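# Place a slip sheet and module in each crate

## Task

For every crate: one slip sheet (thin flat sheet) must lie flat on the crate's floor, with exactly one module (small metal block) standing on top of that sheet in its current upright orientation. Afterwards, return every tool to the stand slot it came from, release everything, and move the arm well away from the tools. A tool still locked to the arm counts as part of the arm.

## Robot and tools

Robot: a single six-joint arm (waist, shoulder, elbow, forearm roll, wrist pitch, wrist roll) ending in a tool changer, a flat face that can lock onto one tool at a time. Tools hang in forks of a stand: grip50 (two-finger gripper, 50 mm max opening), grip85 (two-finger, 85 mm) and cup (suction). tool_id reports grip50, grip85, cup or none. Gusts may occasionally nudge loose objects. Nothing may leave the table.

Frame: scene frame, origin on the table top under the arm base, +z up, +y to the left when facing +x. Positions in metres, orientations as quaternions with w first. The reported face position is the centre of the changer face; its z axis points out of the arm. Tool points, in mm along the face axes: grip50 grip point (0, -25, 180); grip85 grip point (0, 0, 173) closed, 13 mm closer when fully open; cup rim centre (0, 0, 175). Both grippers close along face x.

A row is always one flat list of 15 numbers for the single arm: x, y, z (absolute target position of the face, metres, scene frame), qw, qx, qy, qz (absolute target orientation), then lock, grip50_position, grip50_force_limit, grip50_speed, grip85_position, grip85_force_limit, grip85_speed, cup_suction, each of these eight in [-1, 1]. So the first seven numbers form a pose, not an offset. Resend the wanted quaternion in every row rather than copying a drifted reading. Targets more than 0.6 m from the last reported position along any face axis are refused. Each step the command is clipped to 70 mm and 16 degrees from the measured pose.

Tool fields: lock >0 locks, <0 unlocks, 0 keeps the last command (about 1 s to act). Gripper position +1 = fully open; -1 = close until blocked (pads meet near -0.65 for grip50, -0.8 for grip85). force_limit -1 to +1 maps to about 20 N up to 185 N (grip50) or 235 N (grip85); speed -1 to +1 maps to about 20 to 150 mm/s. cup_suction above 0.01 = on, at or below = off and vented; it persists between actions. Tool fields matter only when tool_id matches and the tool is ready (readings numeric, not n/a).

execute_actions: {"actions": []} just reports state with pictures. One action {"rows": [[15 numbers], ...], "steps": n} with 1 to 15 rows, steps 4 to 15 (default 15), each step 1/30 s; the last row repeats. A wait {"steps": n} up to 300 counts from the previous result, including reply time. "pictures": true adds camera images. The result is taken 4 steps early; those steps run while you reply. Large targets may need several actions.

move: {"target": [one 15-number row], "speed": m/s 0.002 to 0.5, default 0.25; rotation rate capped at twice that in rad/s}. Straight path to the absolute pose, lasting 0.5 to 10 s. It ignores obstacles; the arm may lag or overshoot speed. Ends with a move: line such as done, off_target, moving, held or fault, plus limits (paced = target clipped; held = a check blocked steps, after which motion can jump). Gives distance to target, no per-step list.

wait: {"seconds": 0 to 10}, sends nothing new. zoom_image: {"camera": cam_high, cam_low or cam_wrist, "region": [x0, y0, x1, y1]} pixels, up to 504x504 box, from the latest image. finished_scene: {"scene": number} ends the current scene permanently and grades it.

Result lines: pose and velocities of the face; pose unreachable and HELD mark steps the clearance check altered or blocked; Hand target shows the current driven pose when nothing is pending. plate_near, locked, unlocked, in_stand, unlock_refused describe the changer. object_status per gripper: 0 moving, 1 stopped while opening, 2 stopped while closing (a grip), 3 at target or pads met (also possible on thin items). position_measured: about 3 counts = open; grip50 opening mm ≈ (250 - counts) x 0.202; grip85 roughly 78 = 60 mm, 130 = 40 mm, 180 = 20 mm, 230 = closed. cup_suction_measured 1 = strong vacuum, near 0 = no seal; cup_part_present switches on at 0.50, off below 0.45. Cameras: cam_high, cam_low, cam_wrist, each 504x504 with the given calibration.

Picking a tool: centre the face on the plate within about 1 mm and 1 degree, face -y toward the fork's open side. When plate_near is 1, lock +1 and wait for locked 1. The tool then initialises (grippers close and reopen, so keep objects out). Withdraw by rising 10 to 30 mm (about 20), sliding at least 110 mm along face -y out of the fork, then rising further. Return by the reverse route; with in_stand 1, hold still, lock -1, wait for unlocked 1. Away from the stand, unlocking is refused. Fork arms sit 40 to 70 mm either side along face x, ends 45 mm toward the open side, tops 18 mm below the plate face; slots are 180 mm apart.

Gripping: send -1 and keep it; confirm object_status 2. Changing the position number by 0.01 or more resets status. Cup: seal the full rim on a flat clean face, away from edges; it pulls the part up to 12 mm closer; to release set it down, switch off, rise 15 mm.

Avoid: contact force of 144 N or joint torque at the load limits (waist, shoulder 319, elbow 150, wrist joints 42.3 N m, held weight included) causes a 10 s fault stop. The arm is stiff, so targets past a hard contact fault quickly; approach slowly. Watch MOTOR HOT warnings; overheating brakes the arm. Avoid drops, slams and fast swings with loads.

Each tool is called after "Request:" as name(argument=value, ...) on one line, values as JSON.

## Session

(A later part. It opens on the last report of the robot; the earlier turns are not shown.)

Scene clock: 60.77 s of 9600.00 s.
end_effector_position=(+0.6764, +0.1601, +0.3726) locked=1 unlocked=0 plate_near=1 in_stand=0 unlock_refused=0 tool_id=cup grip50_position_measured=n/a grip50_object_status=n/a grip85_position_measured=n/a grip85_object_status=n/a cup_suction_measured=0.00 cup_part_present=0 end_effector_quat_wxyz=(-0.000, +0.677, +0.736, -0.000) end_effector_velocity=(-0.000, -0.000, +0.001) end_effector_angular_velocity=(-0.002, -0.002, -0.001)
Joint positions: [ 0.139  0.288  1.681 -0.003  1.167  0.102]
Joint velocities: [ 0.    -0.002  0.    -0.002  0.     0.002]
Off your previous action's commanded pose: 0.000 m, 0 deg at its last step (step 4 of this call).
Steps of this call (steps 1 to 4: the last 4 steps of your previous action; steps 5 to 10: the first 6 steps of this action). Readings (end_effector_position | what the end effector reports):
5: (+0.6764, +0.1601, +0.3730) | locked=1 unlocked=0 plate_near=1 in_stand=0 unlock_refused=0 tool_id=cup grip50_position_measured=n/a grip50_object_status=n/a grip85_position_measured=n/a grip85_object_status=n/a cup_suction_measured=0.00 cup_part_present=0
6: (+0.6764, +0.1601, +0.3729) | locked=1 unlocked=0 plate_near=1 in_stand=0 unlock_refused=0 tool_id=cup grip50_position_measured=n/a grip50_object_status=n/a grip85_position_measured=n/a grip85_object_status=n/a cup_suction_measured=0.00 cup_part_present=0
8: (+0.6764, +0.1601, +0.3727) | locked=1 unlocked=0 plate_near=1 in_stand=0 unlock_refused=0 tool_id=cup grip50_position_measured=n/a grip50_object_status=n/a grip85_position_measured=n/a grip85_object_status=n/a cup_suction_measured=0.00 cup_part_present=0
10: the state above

Request:
move(target=[0.6764,0.1601,0.3642,0,0.6765,0.7364,0,0,1,0,0,1,0,0,0], speed=0.012)

Request:
execute_actions(actions=[{"rows": [[0.6764,0.1601,0.3640,0,0.6765,0.7364,0,0,1,0,0,1,0,0,0],[0.6764,0.1601,0.3638,0,0.6765,0.7364,0,0,1,0,0,1,0,0,0],[0.6764,0.1601,0.3636,0,0.6765,0.7364,0,0,1,0,0,1,0,0,0],[0.6764,0.1601,0.3635,0,0.6765,0.7364,0,0,1,0,0,1,0,0,0],[0.6764,0.1601,0.3634,0,0.6765,0.7364,0,0,1,0,0,1,0,0,0],[0.6764,0.1601,0.3633,0,0.6765,0.7364,0,0,1,0,0,1,0,0,0],[0.6764,0.1601,0.3632,0,0.6765,0.7364,0,0,1,0,0,1,0,0,0]], "steps": 13}])

Scene clock: 61.93 s of 9600.00 s.
end_effector_position=(+0.6764, +0.1601, +0.3642) locked=1 unlocked=0 plate_near=1 in_stand=1 unlock_refused=0 tool_id=cup grip50_position_measured=n/a grip50_object_status=n/a grip85_position_measured=n/a grip85_object_status=n/a cup_suction_measured=0.00 cup_part_present=0 end_effector_quat_wxyz=(+0.000, +0.677, +0.736, +0.000) end_effector_velocity=(-0.000, +0.000, +0.001) end_effector_angular_velocity=(+0.000, -0.001, +0.001)
Joint positions: [ 0.139  0.293  1.69  -0.003  1.152  0.102]
Joint velocities: [ 0.001 -0.001  0.     0.     0.    -0.   ]
Hand target: +0.676, +0.160, +0.364; +0.000, +0.677, +0.736, -0.000
Off your previous action's commanded pose: 0.000 m, 0 deg at its last step (step 4 of this call).
Off the commanded pose: 0.000 m, 0 deg.
Kept back: nothing.
move: done
camera_calibration (this result's frames):
cam_wrist: T_world_to_cam=[[-0.0514008, 0.996817, 0.0609459, -0.143188], [0.954352, 0.0310482, 0.297067, -0.704315], [0.294229, 0.0734333, -0.95291, 0.191053], [0, 0, 0, 1]] pos_world=[0.608591, 0.15057, 0.400012]

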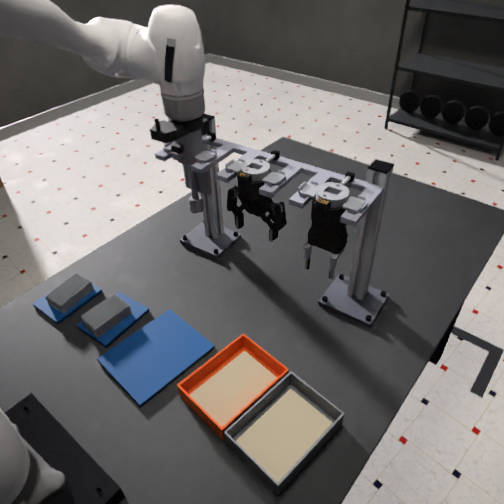

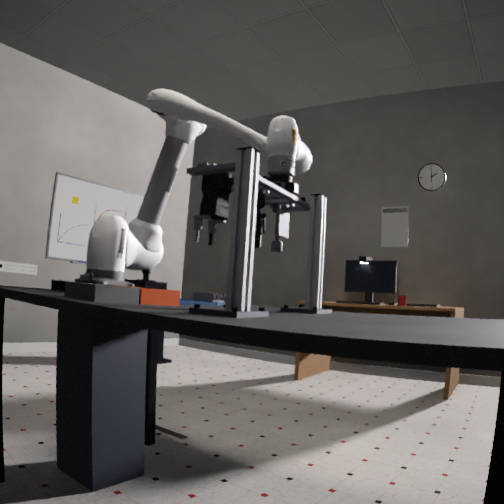

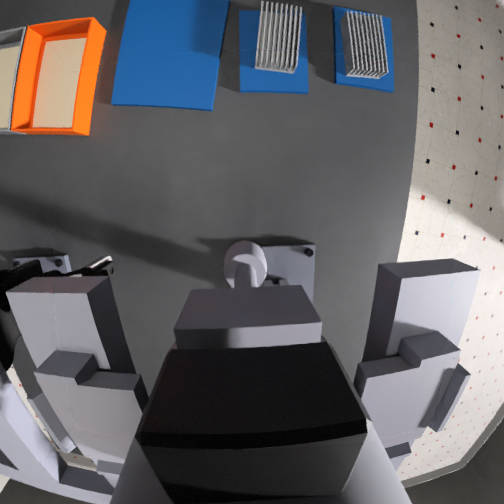

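Scene clock: 62.23 s of 9600.00 s.
end_effector_position=(+0.6764, +0.1601, +0.3632) locked=1 unlocked=0 plate_near=1 in_stand=1 unlock_refused=0 tool_id=cup grip50_position_measured=n/a grip50_object_status=n/a grip85_position_measured=n/a grip85_object_status=n/a cup_suction_measured=0.00 cup_part_present=0 end_effector_quat_wxyz=(+0.000, +0.677, +0.736, +0.000) end_effector_velocity=(+0.000, +0.000, -0.001) end_effector_angular_velocity=(-0.001, +0.001, -0.000)
Joint positions: [ 0.139  0.294  1.691 -0.003  1.15   0.102]
Joint velocities: [ 0.     0.002  0.    -0.001 -0.001  0.001]
Steps of this call (steps 1 to 9: the first 9 steps of this action). Readings (end_effector_position | what the end effector reports):
1: (+0.6764, +0.1601, +0.3642) | locked=1 unlocked=0 plate_near=1 in_stand=1 unlock_refused=0 tool_id=cup grip50_position_measured=n/a grip50_object_status=n/a grip85_position_measured=n/a grip85_object_status=n/a cup_suction_measured=0.00 cup_part_present=0
2: (+0.6764, +0.1601, +0.3640) | locked=1 unlocked=0 plate_near=1 in_stand=1 unlock_refused=0 tool_id=cup grip50_position_measured=n/a grip50_object_status=n/a grip85_position_measured=n/a grip85_object_status=n/a cup_suction_measured=0.00 cup_part_present=0
4: (+0.6764, +0.1601, +0.3637) | locked=1 unlocked=0 plate_near=1 in_stand=1 unlock_refused=0 tool_id=cup grip50_position_measured=n/a grip50_object_status=n/a grip85_position_measured=n/a grip85_object_status=n/a cup_suction_measured=0.00 cup_part_present=0
8: (+0.6764, +0.1601, +0.3632) | locked=1 unlocked=0 plate_near=1 in_stand=1 unlock_refused=0 tool_id=cup grip50_position_measured=n/a grip50_object_status=n/a grip85_position_measured=n/a grip85_object_status=n/a cup_suction_measured=0.00 cup_part_present=0
9: the state above

Request:
execute_actions(actions=[{"rows": [[0.6764,0.1601,0.3632,0,0.6765,0.7364,0,-1,1,0,0,1,0,0,0]], "steps": 15}])

Request:
execute_actions(actions=[{"steps": 24}])

Scene clock: 62.73 s of 9600.00 s.
end_effector_position=(+0.6763, +0.1601, +0.3630) locked=0 unlocked=0 plate_near=1 in_stand=1 unlock_refused=0 tool_id=none grip50_position_measured=n/a grip50_object_status=n/a grip85_position_measured=n/a grip85_object_status=n/a cup_suction_measured=n/a cup_part_present=n/a end_effector_quat_wxyz=(-0.000, +0.677, +0.736, -0.000) end_effector_velocity=(-0.000, +0.000, -0.001) end_effector_angular_velocity=(+0.000, +0.001, +0.000)
Joint positions: [ 0.139  0.294  1.692 -0.003  1.15   0.102]
Joint velocities: [ 0.     0.001  0.     0.    -0.    -0.   ]
Off your previous action's commanded pose: 0.000 m, 0 deg at its last step (step 4 of this call).
Steps of this call (steps 1 to 4: the last 4 steps of your previous action; steps 5 to 15: the first 11 steps of this action). Readings (end_effector_position | what the end effector reports):
5: (+0.6764, +0.1601, +0.3631) | locked=1 unlocked=0 plate_near=1 in_stand=1 unlock_refused=0 tool_id=cup grip50_position_measured=n/a grip50_object_status=n/a grip85_position_measured=n/a grip85_object_status=n/a cup_suction_measured=0.00 cup_part_present=0
6: (+0.6764, +0.1601, +0.3631) | locked=1 unlocked=0 plate_near=1 in_stand=1 unlock_refused=0 tool_id=cup grip50_position_measured=n/a grip50_object_status=n/a grip85_position_measured=n/a grip85_object_status=n/a cup_suction_measured=0.00 cup_part_present=0
8: (+0.6764, +0.1601, +0.3631) | locked=1 unlocked=0 plate_near=1 in_stand=1 unlock_refused=0 tool_id=cup grip50_position_measured=n/a grip50_object_status=n/a grip85_position_measured=n/a grip85_object_status=n/a cup_suction_measured=0.00 cup_part_present=0
12: (+0.6763, +0.1601, +0.3630) | locked=0 unlocked=0 plate_near=1 in_stand=1 unlock_refused=0 tool_id=none grip50_position_measured=n/a grip50_object_status=n/a grip85_position_measured=n/a grip85_object_status=n/a cup_suction_measured=n/a cup_part_present=n/a
15: the state above

Scene clock: 63.53 s of 9600.00 s.
end_effector_position=(+0.6764, +0.1601, +0.3631) locked=0 unlocked=1 plate_near=1 in_stand=1 unlock_refused=0 tool_id=none grip50_position_measured=n/a grip50_object_status=n/a grip85_position_measured=n/a grip85_object_status=n/a cup_suction_measured=n/a cup_part_present=n/a end_effector_quat_wxyz=(-0.000, +0.677, +0.736, -0.000) end_effector_velocity=(+0.000, -0.001, +0.001) end_effector_angular_velocity=(-0.001, -0.003, +0.000)
Joint positions: [ 0.139  0.294  1.691 -0.003  1.15   0.102]
Joint velocities: [-0.    -0.001 -0.    -0.001 -0.001 -0.   ]
Hand target: +0.676, +0.160, +0.363; +0.000, +0.677, +0.736, -0.000
Off the commanded pose: 0.000 m, 0 deg.
Kept back: nothing.
Steps of this call (steps 1 to 4: the last 4 steps of your previous action; steps 5 to 24: nothing new was sent). Readings (end_effector_position | what the end effector reports):
1: (+0.6763, +0.1601, +0.3630) | locked=0 unlocked=0 plate_near=1 in_stand=1 unlock_refused=0 tool_id=none grip50_position_measured=n/a grip50_object_status=n/a grip85_position_measured=n/a grip85_object_status=n/a cup_suction_measured=n/a cup_part_present=n/a
2: (+0.6763, +0.1601, +0.3630) | locked=0 unlocked=0 plate_near=1 in_stand=1 unlock_refused=0 tool_id=none grip50_position_measured=n/a grip50_object_status=n/a grip85_position_measured=n/a grip85_object_status=n/a cup_suction_measured=n/a cup_part_present=n/a
4: (+0.6763, +0.1601, +0.3630) | locked=0 unlocked=0 plate_near=1 in_stand=1 unlock_refused=0 tool_id=none grip50_position_measured=n/a grip50_object_status=n/a grip85_position_measured=n/a grip85_object_status=n/a cup_suction_measured=n/a cup_part_present=n/a
8: (+0.6764, +0.1601, +0.3631) | locked=0 unlocked=0 plate_near=1 in_stand=1 unlock_refused=0 tool_id=none grip50_position_measured=n/a grip50_object_status=n/a grip85_position_measured=n/a grip85_object_status=n/a cup_suction_measured=n/a cup_part_present=n/a
24: the state above

Request:
move(target=[0.6764,0.1601,0.3765,0,0.6765,0.7364,0,0,1,0,0,1,0,0,0], speed=0.03)

Request:
zoom_image(camera="cam_wrist", region=[130, 230, 370, 370])

Scene clock: 64.47 s of 9600.00 s.
end_effector_position=(+0.6764, +0.1601, +0.3765) locked=0 unlocked=1 plate_near=0 in_stand=0 unlock_refused=0 tool_id=none grip50_position_measured=n/a grip50_object_status=n/a grip85_position_measured=n/a grip85_object_status=n/a cup_suction_measured=n/a cup_part_present=n/a end_effector_quat_wxyz=(-0.000, +0.677, +0.736, +0.000) end_effector_velocity=(+0.000, -0.000, -0.001) end_effector_angular_velocity=(-0.001, +0.001, +0.001)
Joint positions: [ 0.139  0.285  1.677 -0.003  1.173  0.102]
Joint velocities: [-0.001  0.002  0.    -0.001 -0.    -0.001]
Hand target: +0.676, +0.160, +0.377; -0.000, +0.677, +0.736, +0.000
Off the commanded pose: 0.000 m, 0 deg.
Kept back: nothing.
move: done
camera_calibration (this result's frames):
cam_wrist: T_world_to_cam=[[-0.0513212, 0.99682, 0.0609535, -0.143918], [0.954364, 0.0309721, 0.297036, -0.70789], [0.294204, 0.0734161, -0.952919, 0.202822], [0, 0, 0, 1]] pos_world=[0.608527, 0.150495, 0.412314]

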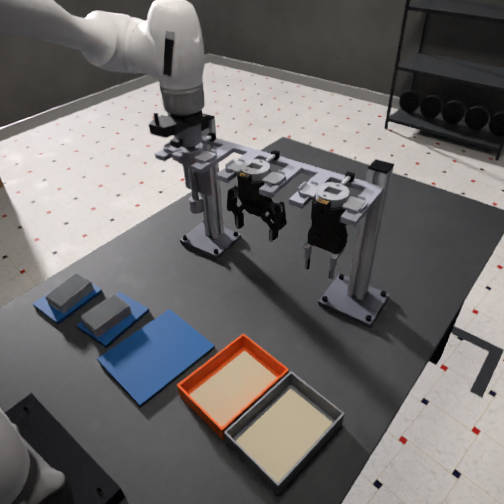

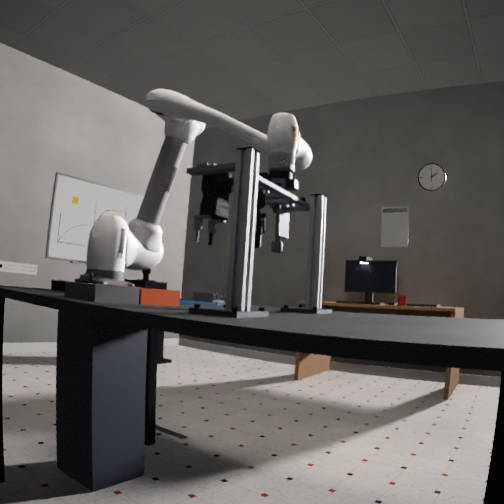

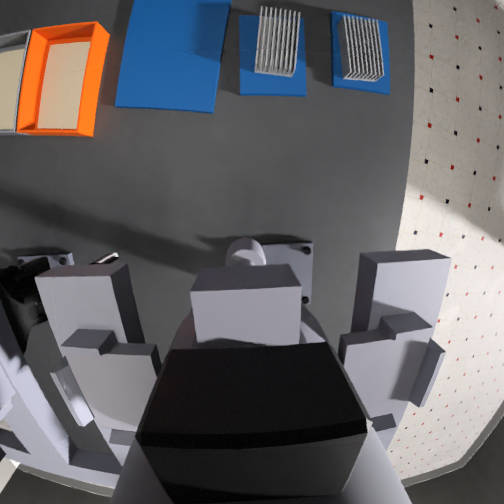

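Region (130, 230, 370, 370) of cam_wrist's 504x504 image, scaled by 2.100, with more detail than that image has; it fills the top 294 rows of this view, and the rest is white.

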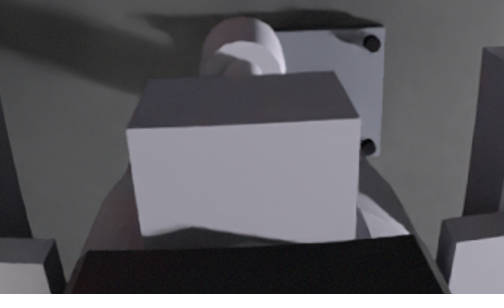

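Request:
move(target=[0.6764,0.1601,0.395,0,0.6765,0.7364,0,0,1,0,0,1,0,0,0], speed=0.06)

Request:
move(target=[0.6919,-0.0198,0.395,0,0.6765,0.7364,0,0,1,0,0,1,0,0,0], speed=0.2)

Request:
move(target=[0.6919,-0.0198,0.3765,0,0.6765,0.7364,0,0,1,0,0,1,0,0,0], speed=0.04)

Request:
zoom_image(camera="cam_wrist", region=[130, 230, 370, 370])

Scene clock: 65.43 s of 9600.00 s.
end_effector_position=(+0.6763, +0.1601, +0.3950) locked=0 unlocked=1 plate_near=0 in_stand=0 unlock_refused=0 tool_id=none grip50_position_measured=n/a grip50_object_status=n/a grip85_position_measured=n/a grip85_object_status=n/a cup_suction_measured=n/a cup_part_present=n/a end_effector_quat_wxyz=(-0.000, +0.677, +0.736, +0.000) end_effector_velocity=(-0.000, -0.000, +0.002) end_effector_angular_velocity=(+0.000, -0.002, -0.001)
Joint positions: [ 0.139  0.274  1.656 -0.003  1.205  0.102]
Joint velocities: [-0.    -0.002 -0.    -0.    -0.     0.   ]
Hand target: +0.676, +0.160, +0.395; -0.000, +0.677, +0.736, +0.000
Off the commanded pose: 0.000 m, 0 deg.
Kept back: nothing.
move: done
camera_calibration (this result's frames):
cam_wrist: T_world_to_cam=[[-0.0513822, 0.996816, 0.0609735, -0.145052], [0.954364, 0.0310252, 0.297029, -0.713367], [0.294192, 0.0734529, -0.95292, 0.220458], [0, 0, 0, 1]] pos_world=[0.608503, 0.150529, 0.430814]

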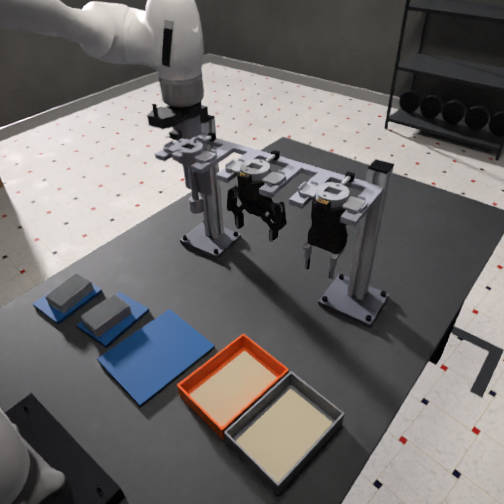

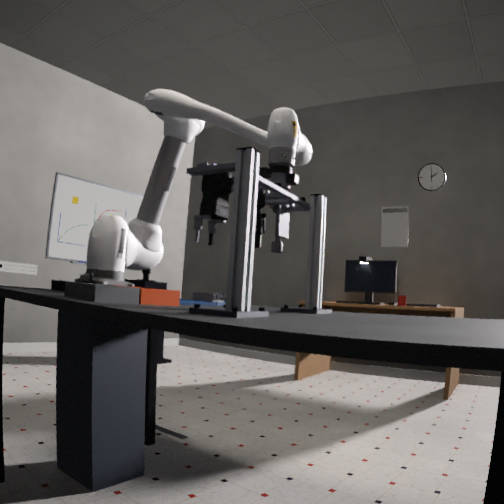

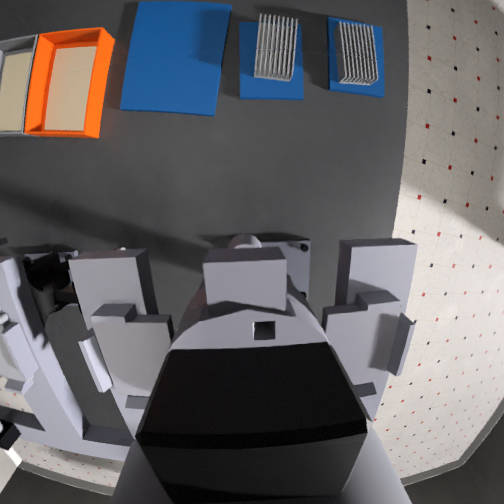

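Scene clock: 66.67 s of 9600.00 s.
end_effector_position=(+0.6919, -0.0198, +0.3950) locked=0 unlocked=1 plate_near=0 in_stand=0 unlock_refused=0 tool_id=none grip50_position_measured=n/a grip50_object_status=n/a grip85_position_measured=n/a grip85_object_status=n/a cup_suction_measured=n/a cup_part_present=n/a end_effector_quat_wxyz=(+0.000, +0.677, +0.736, -0.000) end_effector_velocity=(+0.000, -0.000, -0.000) end_effector_angular_velocity=(-0.001, +0.001, -0.002)
Joint positions: [-0.123  0.269  1.663 -0.002  1.203 -0.161]
Joint velocities: [-0.     0.    -0.    -0.001  0.     0.002]
Hand target: +0.692, -0.020, +0.395; +0.000, +0.677, +0.736, -0.000
Off the commanded pose: 0.000 m, 0 deg.
Kept back: nothing.
move: done
camera_calibration (this result's frames):
cam_wrist: T_world_to_cam=[[-0.0513662, 0.99685, 0.0604365, 0.0352944], [0.954255, 0.0311426, 0.297369, -0.722657], [0.29455, 0.0729465, -0.952848, 0.228825], [0, 0, 0, 1]] pos_world=[0.624011, -0.0293697, 0.430798]

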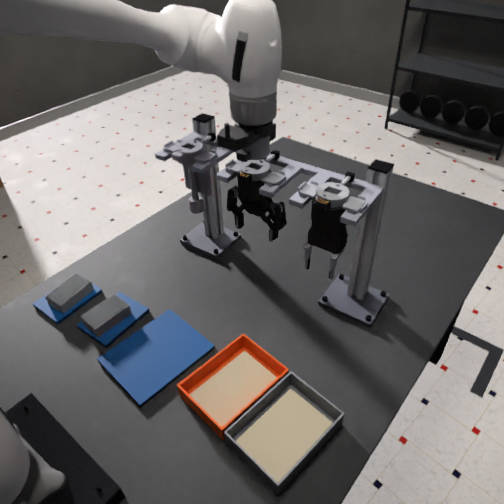

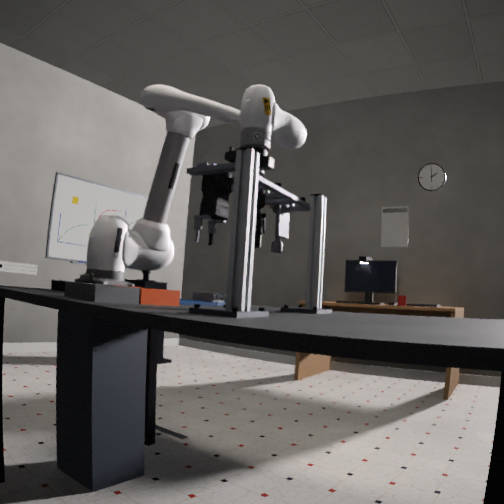

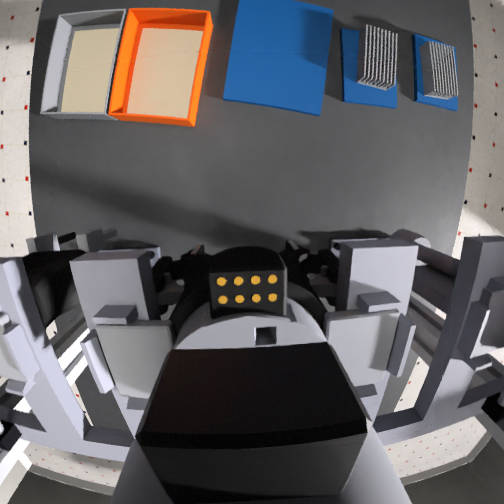

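Scene clock: 67.37 s of 9600.00 s.
end_effector_position=(+0.6920, -0.0198, +0.3765) locked=0 unlocked=1 plate_near=0 in_stand=0 unlock_refused=0 tool_id=none grip50_position_measured=n/a grip50_object_status=n/a grip85_position_measured=n/a grip85_object_status=n/a cup_suction_measured=n/a cup_part_present=n/a end_effector_quat_wxyz=(+0.000, +0.677, +0.736, +0.000) end_effector_velocity=(-0.000, +0.001, +0.001) end_effector_angular_velocity=(+0.002, -0.001, -0.000)
Joint positions: [-0.123  0.28   1.683 -0.002  1.172 -0.161]
Joint velocities: [ 0.001 -0.001  0.     0.002  0.     0.   ]
Hand target: +0.692, -0.020, +0.376; +0.000, +0.677, +0.736, -0.000
Off the commanded pose: 0.000 m, 0 deg.
Kept back: nothing.
move: done
camera_calibration (this result's frames):
cam_wrist: T_world_to_cam=[[-0.0513187, 0.996822, 0.0609347, 0.0361728], [0.954361, 0.0309747, 0.297045, -0.717198], [0.294213, 0.0733976, -0.952917, 0.211419], [0, 0, 0, 1]] pos_world=[0.62412, -0.0293605, 0.4123]

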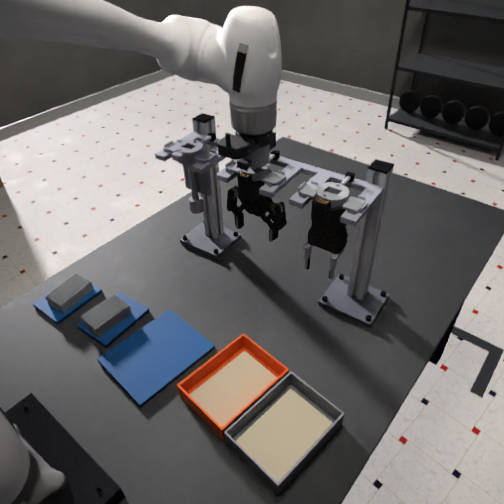

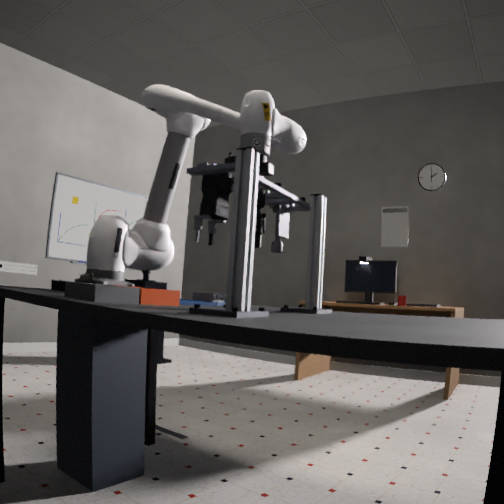

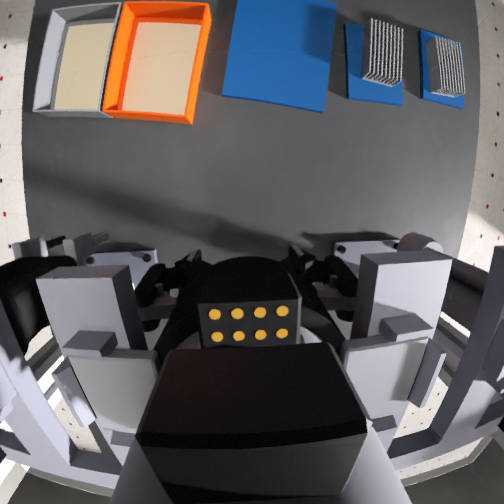

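Region (130, 230, 370, 370) of cam_wrist's 504x504 image, scaled by 2.100, with more detail than that image has; it fills the top 294 rows of this view, and the rest is white.

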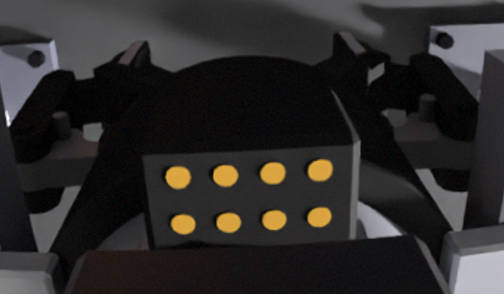

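Request:
move(target=[0.6936,-0.0194,0.3765,0,0.6765,0.7364,0,0,1,0,0,1,0,0,0], speed=0.02)

Request:
zoom_image(camera="cam_wrist", region=[130, 230, 370, 370])

Scene clock: 69.37 s of 9600.00 s.
end_effector_position=(+0.6936, -0.0194, +0.3765) locked=0 unlocked=1 plate_near=0 in_stand=0 unlock_refused=0 tool_id=none grip50_position_measured=n/a grip50_object_status=n/a grip85_position_measured=n/a grip85_object_status=n/a cup_suction_measured=n/a cup_part_present=n/a end_effector_quat_wxyz=(-0.000, +0.677, +0.736, +0.000) end_effector_velocity=(-0.000, -0.000, +0.002) end_effector_angular_velocity=(+0.000, -0.003, -0.002)
Joint positions: [-0.123  0.283  1.68  -0.002  1.173 -0.161]
Joint velocities: [-0.001 -0.002  0.     0.001 -0.001  0.001]
Hand target: +0.694, -0.019, +0.377; -0.000, +0.677, +0.736, +0.000
Off the commanded pose: 0.000 m, 0 deg.
Kept back: nothing.
move: done
camera_calibration (this result's frames):
cam_wrist: T_world_to_cam=[[-0.0513533, 0.99682, 0.06094, 0.0358831], [0.954362, 0.0310067, 0.297038, -0.718774], [0.294204, 0.0734128, -0.952919, 0.210923], [0, 0, 0, 1]] pos_world=[0.625758, -0.0289666, 0.412309]

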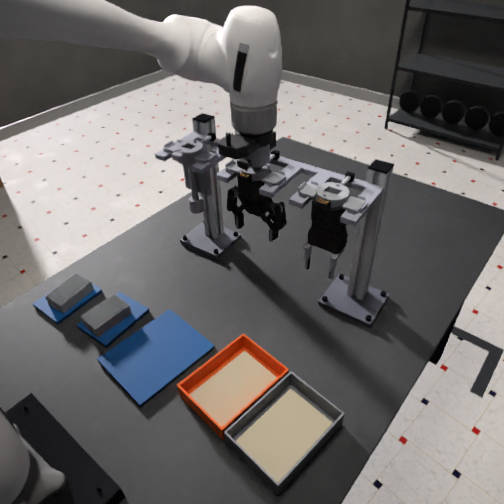

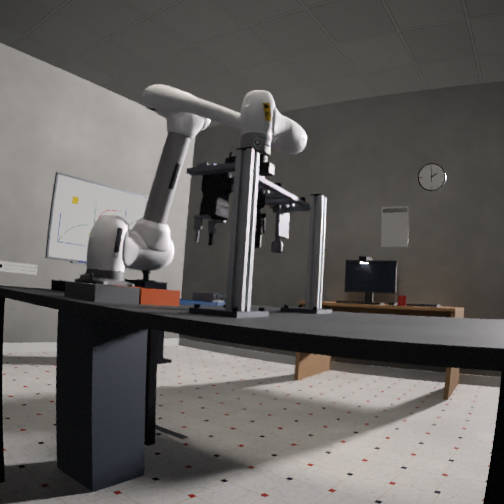

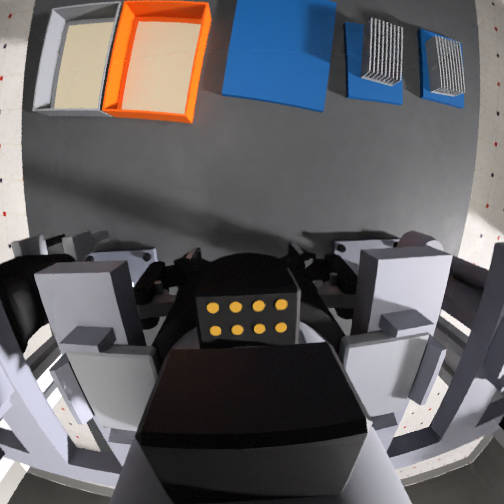

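Region (130, 230, 370, 370) of cam_wrist's 504x504 image, scaled by 2.100, with more detail than that image has; it fills the top 294 rows of this view, and the rest is white.

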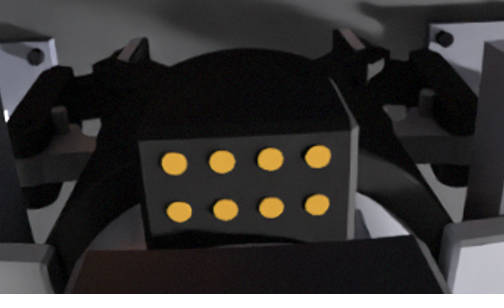

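Request:
move(target=[0.6939,-0.0194,0.3680,0,0.6748,0.7380,0,0,1,0,0,1,0,0,0], speed=0.012)

Request:
execute_actions(actions=[{"rows": [[0.6939,-0.0194,0.3678,0,0.6748,0.7380,0,0,1,0,0,1,0,0,0],[0.6939,-0.0194,0.3676,0,0.6748,0.7380,0,0,1,0,0,1,0,0,0],[0.6939,-0.0194,0.3674,0,0.6748,0.7380,0,0,1,0,0,1,0,0,0],[0.6939,-0.0194,0.3672,0,0.6748,0.7380,0,0,1,0,0,1,0,0,0],[0.6939,-0.0194,0.3670,0,0.6748,0.7380,0,0,1,0,0,1,0,0,0],[0.6939,-0.0194,0.3668,0,0.6748,0.7380,0,0,1,0,0,1,0,0,0]], "steps": 10}])

Scene clock: 70.70 s of 9600.00 s.
end_effector_position=(+0.6939, -0.0194, +0.3680) locked=0 unlocked=1 plate_near=0 in_stand=0 unlock_refused=0 tool_id=none grip50_position_measured=n/a grip50_object_status=n/a grip85_position_measured=n/a grip85_object_status=n/a cup_suction_measured=n/a cup_part_present=n/a end_effector_quat_wxyz=(-0.000, +0.675, +0.738, +0.000) end_effector_velocity=(-0.000, +0.000, +0.001) end_effector_angular_velocity=(-0.001, -0.002, +0.000)
Joint positions: [-0.123  0.289  1.688 -0.002  1.158 -0.165]
Joint velocities: [ 0.    -0.002 -0.    -0.     0.     0.   ]
Hand target: +0.694, -0.019, +0.368; +0.000, +0.675, +0.738, -0.000
Off the commanded pose: 0.000 m, 0 deg.
Kept back: nothing.
move: done
camera_calibration (this result's frames):
cam_wrist: T_world_to_cam=[[-0.05599, 0.99657, 0.0609382, 0.0396272], [0.954207, 0.0354466, 0.297039, -0.716367], [0.29386, 0.0747789, -0.952919, 0.202985], [0, 0, 0, 1]] pos_world=[0.626132, -0.0292775, 0.403802]

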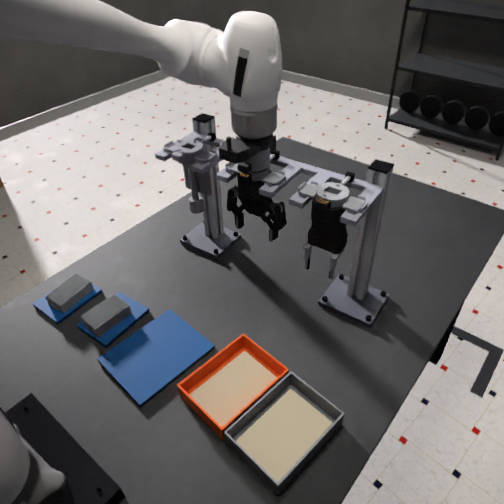

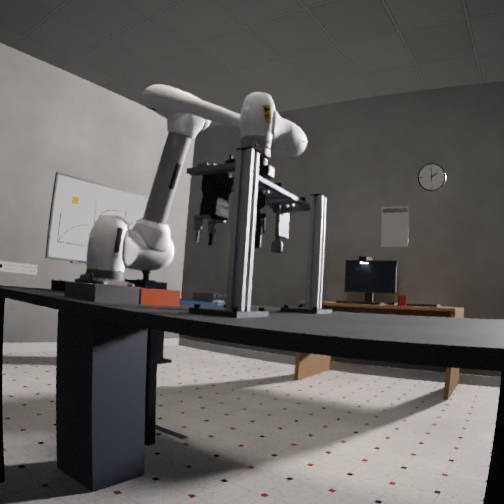

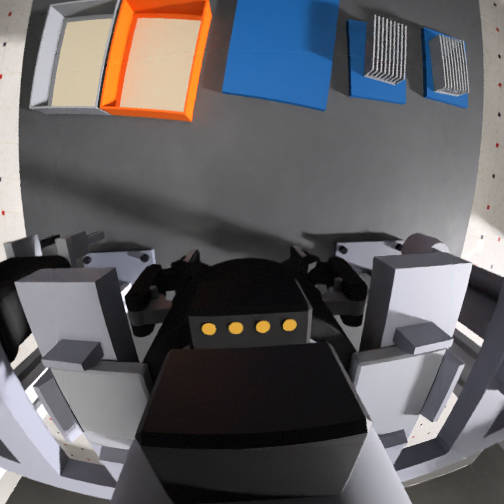

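Scene clock: 70.90 s of 9600.00 s.
end_effector_position=(+0.6939, -0.0194, +0.3670) locked=0 unlocked=1 plate_near=0 in_stand=0 unlock_refused=0 tool_id=none grip50_position_measured=n/a grip50_object_status=n/a grip85_position_measured=n/a grip85_object_status=n/a cup_suction_measured=n/a cup_part_present=n/a end_effector_quat_wxyz=(-0.000, +0.675, +0.738, -0.000) end_effector_velocity=(+0.000, -0.000, -0.006) end_effector_angular_velocity=(-0.001, +0.001, -0.002)
Joint positions: [-0.123  0.289  1.689 -0.002  1.157 -0.165]
Joint velocities: [-0.     0.004  0.006 -0.001 -0.01   0.002]
Steps of this call (steps 1 to 6: the first 6 steps of this action). Readings (end_effector_position | what the end effector reports):
1: (+0.6939, -0.0194, +0.3680) | locked=0 unlocked=1 plate_near=0 in_stand=0 unlock_refused=0 tool_id=none grip50_position_measured=n/a grip50_object_status=n/a grip85_position_measured=n/a grip85_object_status=n/a cup_suction_measured=n/a cup_part_present=n/a
2: (+0.6939, -0.0194, +0.3678) | locked=0 unlocked=1 plate_near=0 in_stand=0 unlock_refused=0 tool_id=none grip50_position_measured=n/a grip50_object_status=n/a grip85_position_measured=n/a grip85_object_status=n/a cup_suction_measured=n/a cup_part_present=n/a
4: (+0.6939, -0.0194, +0.3674) | locked=0 unlocked=1 plate_near=0 in_stand=0 unlock_refused=0 tool_id=none grip50_position_measured=n/a grip50_object_status=n/a grip85_position_measured=n/a grip85_object_status=n/a cup_suction_measured=n/a cup_part_present=n/a
6: the state above

Request:
execute_actions(actions=[{"rows": [[0.6939,-0.0194,0.3666,0,0.6748,0.7380,0,0,1,0,0,1,0,0,0],[0.6939,-0.0194,0.3664,0,0.6748,0.7380,0,0,1,0,0,1,0,0,0],[0.6939,-0.0194,0.3662,0,0.6748,0.7380,0,0,1,0,0,1,0,0,0],[0.6939,-0.0194,0.3660,0,0.6748,0.7380,0,0,1,0,0,1,0,0,0],[0.6939,-0.0194,0.3658,0,0.6748,0.7380,0,0,1,0,0,1,0,0,0],[0.6939,-0.0194,0.3656,0,0.6748,0.7380,0,0,1,0,0,1,0,0,0]], "steps": 11}])

Request:
execute_actions(actions=[{"rows": [[0.6939,-0.0194,0.3654,0,0.6748,0.7380,0,0,1,0,0,1,0,0,0],[0.6939,-0.0194,0.3652,0,0.6748,0.7380,0,0,1,0,0,1,0,0,0],[0.6939,-0.0194,0.3650,0,0.6748,0.7380,0,0,1,0,0,1,0,0,0],[0.6939,-0.0194,0.3648,0,0.6748,0.7380,0,0,1,0,0,1,0,0,0],[0.6939,-0.0194,0.3646,0,0.6748,0.7380,0,0,1,0,0,1,0,0,0],[0.6939,-0.0194,0.3644,0,0.6748,0.7380,0,0,1,0,0,1,0,0,0]], "steps": 11}])

Scene clock: 71.37 s of 9600.00 s.
end_effector_position=(+0.6939, -0.0194, +0.3657) locked=0 unlocked=1 plate_near=0 in_stand=1 unlock_refused=0 tool_id=none grip50_position_measured=n/a grip50_object_status=n/a grip85_position_measured=n/a grip85_object_status=n/a cup_suction_measured=n/a cup_part_present=n/a end_effector_quat_wxyz=(-0.000, +0.675, +0.738, -0.000) end_effector_velocity=(-0.000, -0.000, -0.003) end_effector_angular_velocity=(-0.000, +0.001, +0.001)
Joint positions: [-0.123  0.29   1.691 -0.002  1.154 -0.165]
Joint velocities: [-0.     0.002  0.003 -0.    -0.004 -0.001]
Off your previous action's commanded pose: 0.000 m, 0 deg at its last step (step 4 of this call).
Steps of this call (steps 1 to 4: the last 4 steps of your previous action; steps 5 to 7: nothing new was sent; steps 8 to 14: the first 7 steps of this action). Readings (end_effector_position | what the end effector reports):
8: (+0.6939, -0.0194, +0.3668) | locked=0 unlocked=1 plate_near=0 in_stand=0 unlock_refused=0 tool_id=none grip50_position_measured=n/a grip50_object_status=n/a grip85_position_measured=n/a grip85_object_status=n/a cup_suction_measured=n/a cup_part_present=n/a
9: (+0.6939, -0.0194, +0.3666) | locked=0 unlocked=1 plate_near=0 in_stand=1 unlock_refused=0 tool_id=none grip50_position_measured=n/a grip50_object_status=n/a grip85_position_measured=n/a grip85_object_status=n/a cup_suction_measured=n/a cup_part_present=n/a
11: (+0.6939, -0.0194, +0.3662) | locked=0 unlocked=1 plate_near=0 in_stand=1 unlock_refused=0 tool_id=none grip50_position_measured=n/a grip50_object_status=n/a grip85_position_measured=n/a grip85_object_status=n/a cup_suction_measured=n/a cup_part_present=n/a
14: the state above

Scene clock: 71.73 s of 9600.00 s.
end_effector_position=(+0.6939, -0.0194, +0.3645) locked=0 unlocked=1 plate_near=0 in_stand=1 unlock_refused=0 tool_id=none grip50_position_measured=n/a grip50_object_status=n/a grip85_position_measured=n/a grip85_object_status=n/a cup_suction_measured=n/a cup_part_present=n/a end_effector_quat_wxyz=(-0.000, +0.675, +0.738, -0.000) end_effector_velocity=(+0.000, -0.000, -0.004) end_effector_angular_velocity=(+0.000, +0.004, +0.000)
Joint positions: [-0.123  0.291  1.692 -0.002  1.152 -0.165]
Joint velocities: [-0.     0.004  0.003 -0.    -0.004 -0.   ]
Off your previous action's commanded pose: 0.000 m, 0 deg at its last step (step 4 of this call).
Steps of this call (steps 1 to 4: the last 4 steps of your previous action; steps 5 to 11: the first 7 steps of this action). Readings (end_effector_position | what the end effector reports):
5: (+0.6939, -0.0194, +0.3656) | locked=0 unlocked=1 plate_near=0 in_stand=1 unlock_refused=0 tool_id=none grip50_position_measured=n/a grip50_object_status=n/a grip85_position_measured=n/a grip85_object_status=n/a cup_suction_measured=n/a cup_part_present=n/a
6: (+0.6939, -0.0194, +0.3654) | locked=0 unlocked=1 plate_near=0 in_stand=1 unlock_refused=0 tool_id=none grip50_position_measured=n/a grip50_object_status=n/a grip85_position_measured=n/a grip85_object_status=n/a cup_suction_measured=n/a cup_part_present=n/a
8: (+0.6939, -0.0194, +0.3650) | locked=0 unlocked=1 plate_near=0 in_stand=1 unlock_refused=0 tool_id=none grip50_position_measured=n/a grip50_object_status=n/a grip85_position_measured=n/a grip85_object_status=n/a cup_suction_measured=n/a cup_part_present=n/a
11: the state above

Request:
execute_actions(actions=[{"rows": [[0.6939,-0.0194,0.3642,0,0.6748,0.7380,0,0,1,0,0,1,0,0,0],[0.6939,-0.0194,0.3640,0,0.6748,0.7380,0,0,1,0,0,1,0,0,0],[0.6939,-0.0194,0.3638,0,0.6748,0.7380,0,0,1,0,0,1,0,0,0],[0.6939,-0.0194,0.3636,0,0.6748,0.7380,0,0,1,0,0,1,0,0,0],[0.6939,-0.0194,0.3635,0,0.6748,0.7380,0,0,1,0,0,1,0,0,0],[0.6939,-0.0194,0.3634,0,0.6748,0.7380,0,0,1,0,0,1,0,0,0],[0.6939,-0.0194,0.3633,0,0.6748,0.7380,0,0,1,0,0,1,0,0,0],[0.6939,-0.0194,0.3632,0,0.6748,0.7380,0,0,1,0,0,1,0,0,0]], "steps": 13}])

Scene clock: 72.20 s of 9600.00 s.
end_effector_position=(+0.6939, -0.0194, +0.3632) locked=0 unlocked=1 plate_near=1 in_stand=1 unlock_refused=0 tool_id=none grip50_position_measured=n/a grip50_object_status=n/a grip85_position_measured=n/a grip85_object_status=n/a cup_suction_measured=n/a cup_part_present=n/a end_effector_quat_wxyz=(-0.000, +0.675, +0.738, -0.000) end_effector_velocity=(-0.000, -0.000, -0.002) end_effector_angular_velocity=(-0.002, +0.001, -0.000)
Joint positions: [-0.123  0.292  1.693 -0.002  1.15  -0.165]
Joint velocities: [-0.     0.001  0.001 -0.002 -0.002  0.001]
Off your previous action's commanded pose: 0.000 m, 0 deg at its last step (step 4 of this call).
Steps of this call (steps 1 to 4: the last 4 steps of your previous action; step 5: nothing new was sent; steps 6 to 14: the first 9 steps of this action). Readings (end_effector_position | what the end effector reports):
6: (+0.6939, -0.0194, +0.3644) | locked=0 unlocked=1 plate_near=0 in_stand=1 unlock_refused=0 tool_id=none grip50_position_measured=n/a grip50_object_status=n/a grip85_position_measured=n/a grip85_object_status=n/a cup_suction_measured=n/a cup_part_present=n/a
7: (+0.6939, -0.0194, +0.3642) | locked=0 unlocked=1 plate_near=0 in_stand=1 unlock_refused=0 tool_id=none grip50_position_measured=n/a grip50_object_status=n/a grip85_position_measured=n/a grip85_object_status=n/a cup_suction_measured=n/a cup_part_present=n/a
9: (+0.6939, -0.0194, +0.3638) | locked=0 unlocked=1 plate_near=0 in_stand=1 unlock_refused=0 tool_id=none grip50_position_measured=n/a grip50_object_status=n/a grip85_position_measured=n/a grip85_object_status=n/a cup_suction_measured=n/a cup_part_present=n/a
13: (+0.6939, -0.0194, +0.3633) | locked=0 unlocked=1 plate_near=1 in_stand=1 unlock_refused=0 tool_id=none grip50_position_measured=n/a grip50_object_status=n/a grip85_position_measured=n/a grip85_object_status=n/a cup_suction_measured=n/a cup_part_present=n/a
14: the state above

Request:
execute_actions(actions=[{"rows": [[0.6939,-0.0194,0.3632,0,0.6748,0.7380,0,1,1,0,0,1,0,0,0]], "steps": 15}])

Request:
execute_actions(actions=[{"steps": 21}])

Scene clock: 72.70 s of 9600.00 s.
end_effector_position=(+0.6939, -0.0194, +0.3632) locked=0 unlocked=0 plate_near=1 in_stand=1 unlock_refused=0 tool_id=none grip50_position_measured=n/a grip50_object_status=n/a grip85_position_measured=n/a grip85_object_status=n/a cup_suction_measured=n/a cup_part_present=n/a end_effector_quat_wxyz=(-0.000, +0.675, +0.738, -0.000) end_effector_velocity=(+0.000, +0.000, +0.001) end_effector_angular_velocity=(+0.001, -0.002, +0.001)
Joint positions: [-0.123  0.292  1.693 -0.002  1.15  -0.165]
Joint velocities: [ 0.    -0.001 -0.     0.001 -0.001 -0.002]
Off your previous action's commanded pose: 0.000 m, 0 deg at its last step (step 4 of this call).
Steps of this call (steps 1 to 4: the last 4 steps of your previous action; steps 5 to 15: the first 11 steps of this action). Readings (end_effector_position | what the end effector reports):
5: (+0.6939, -0.0194, +0.3632) | locked=0 unlocked=0 plate_near=1 in_stand=1 unlock_refused=0 tool_id=none grip50_position_measured=n/a grip50_object_status=n/a grip85_position_measured=n/a grip85_object_status=n/a cup_suction_measured=n/a cup_part_present=n/a
6: (+0.6939, -0.0194, +0.3632) | locked=0 unlocked=0 plate_near=1 in_stand=1 unlock_refused=0 tool_id=none grip50_position_measured=n/a grip50_object_status=n/a grip85_position_measured=n/a grip85_object_status=n/a cup_suction_measured=n/a cup_part_present=n/a
8: (+0.6939, -0.0194, +0.3632) | locked=0 unlocked=0 plate_near=1 in_stand=1 unlock_refused=0 tool_id=none grip50_position_measured=n/a grip50_object_status=n/a grip85_position_measured=n/a grip85_object_status=n/a cup_suction_measured=n/a cup_part_present=n/a
12: (+0.6939, -0.0194, +0.3632) | locked=0 unlocked=0 plate_near=1 in_stand=1 unlock_refused=0 tool_id=none grip50_position_measured=n/a grip50_object_status=n/a grip85_position_measured=n/a grip85_object_status=n/a cup_suction_measured=n/a cup_part_present=n/a
15: the state above

Scene clock: 73.40 s of 9600.00 s.
end_effector_position=(+0.6939, -0.0194, +0.3631) locked=1 unlocked=0 plate_near=1 in_stand=1 unlock_refused=0 tool_id=grip85 grip50_position_measured=n/a grip50_object_status=n/a grip85_position_measured=n/a grip85_object_status=n/a cup_suction_measured=n/a cup_part_present=n/a end_effector_quat_wxyz=(-0.000, +0.675, +0.738, -0.000) end_effector_velocity=(+0.000, -0.000, +0.001) end_effector_angular_velocity=(-0.000, -0.001, -0.001)
Joint positions: [-0.123  0.292  1.694 -0.002  1.15  -0.165]
Joint velocities: [ 0.    -0.    -0.001 -0.     0.     0.001]
Hand target: +0.694, -0.019, +0.363; +0.000, +0.675, +0.738, -0.000
Off the commanded pose: 0.000 m, 0 deg.
Kept back: nothing.
Steps of this call (steps 1 to 4: the last 4 steps of your previous action; steps 5 to 21: nothing new was sent). Readings (end_effector_position | what the end effector reports):
1: (+0.6939, -0.0194, +0.3632) | locked=0 unlocked=0 plate_near=1 in_stand=1 unlock_refused=0 tool_id=none grip50_position_measured=n/a grip50_object_status=n/a grip85_position_measured=n/a grip85_object_status=n/a cup_suction_measured=n/a cup_part_present=n/a
2: (+0.6939, -0.0194, +0.3632) | locked=0 unlocked=0 plate_near=1 in_stand=1 unlock_refused=0 tool_id=none grip50_position_measured=n/a grip50_object_status=n/a grip85_position_measured=n/a grip85_object_status=n/a cup_suction_measured=n/a cup_part_present=n/a
4: (+0.6939, -0.0194, +0.3632) | locked=0 unlocked=0 plate_near=1 in_stand=1 unlock_refused=0 tool_id=none grip50_position_measured=n/a grip50_object_status=n/a grip85_position_measured=n/a grip85_object_status=n/a cup_suction_measured=n/a cup_part_present=n/a
8: (+0.6939, -0.0194, +0.3631) | locked=0 unlocked=0 plate_near=1 in_stand=1 unlock_refused=0 tool_id=none grip50_position_measured=n/a grip50_object_status=n/a grip85_position_measured=n/a grip85_object_status=n/a cup_suction_measured=n/a cup_part_present=n/a
21: the state above


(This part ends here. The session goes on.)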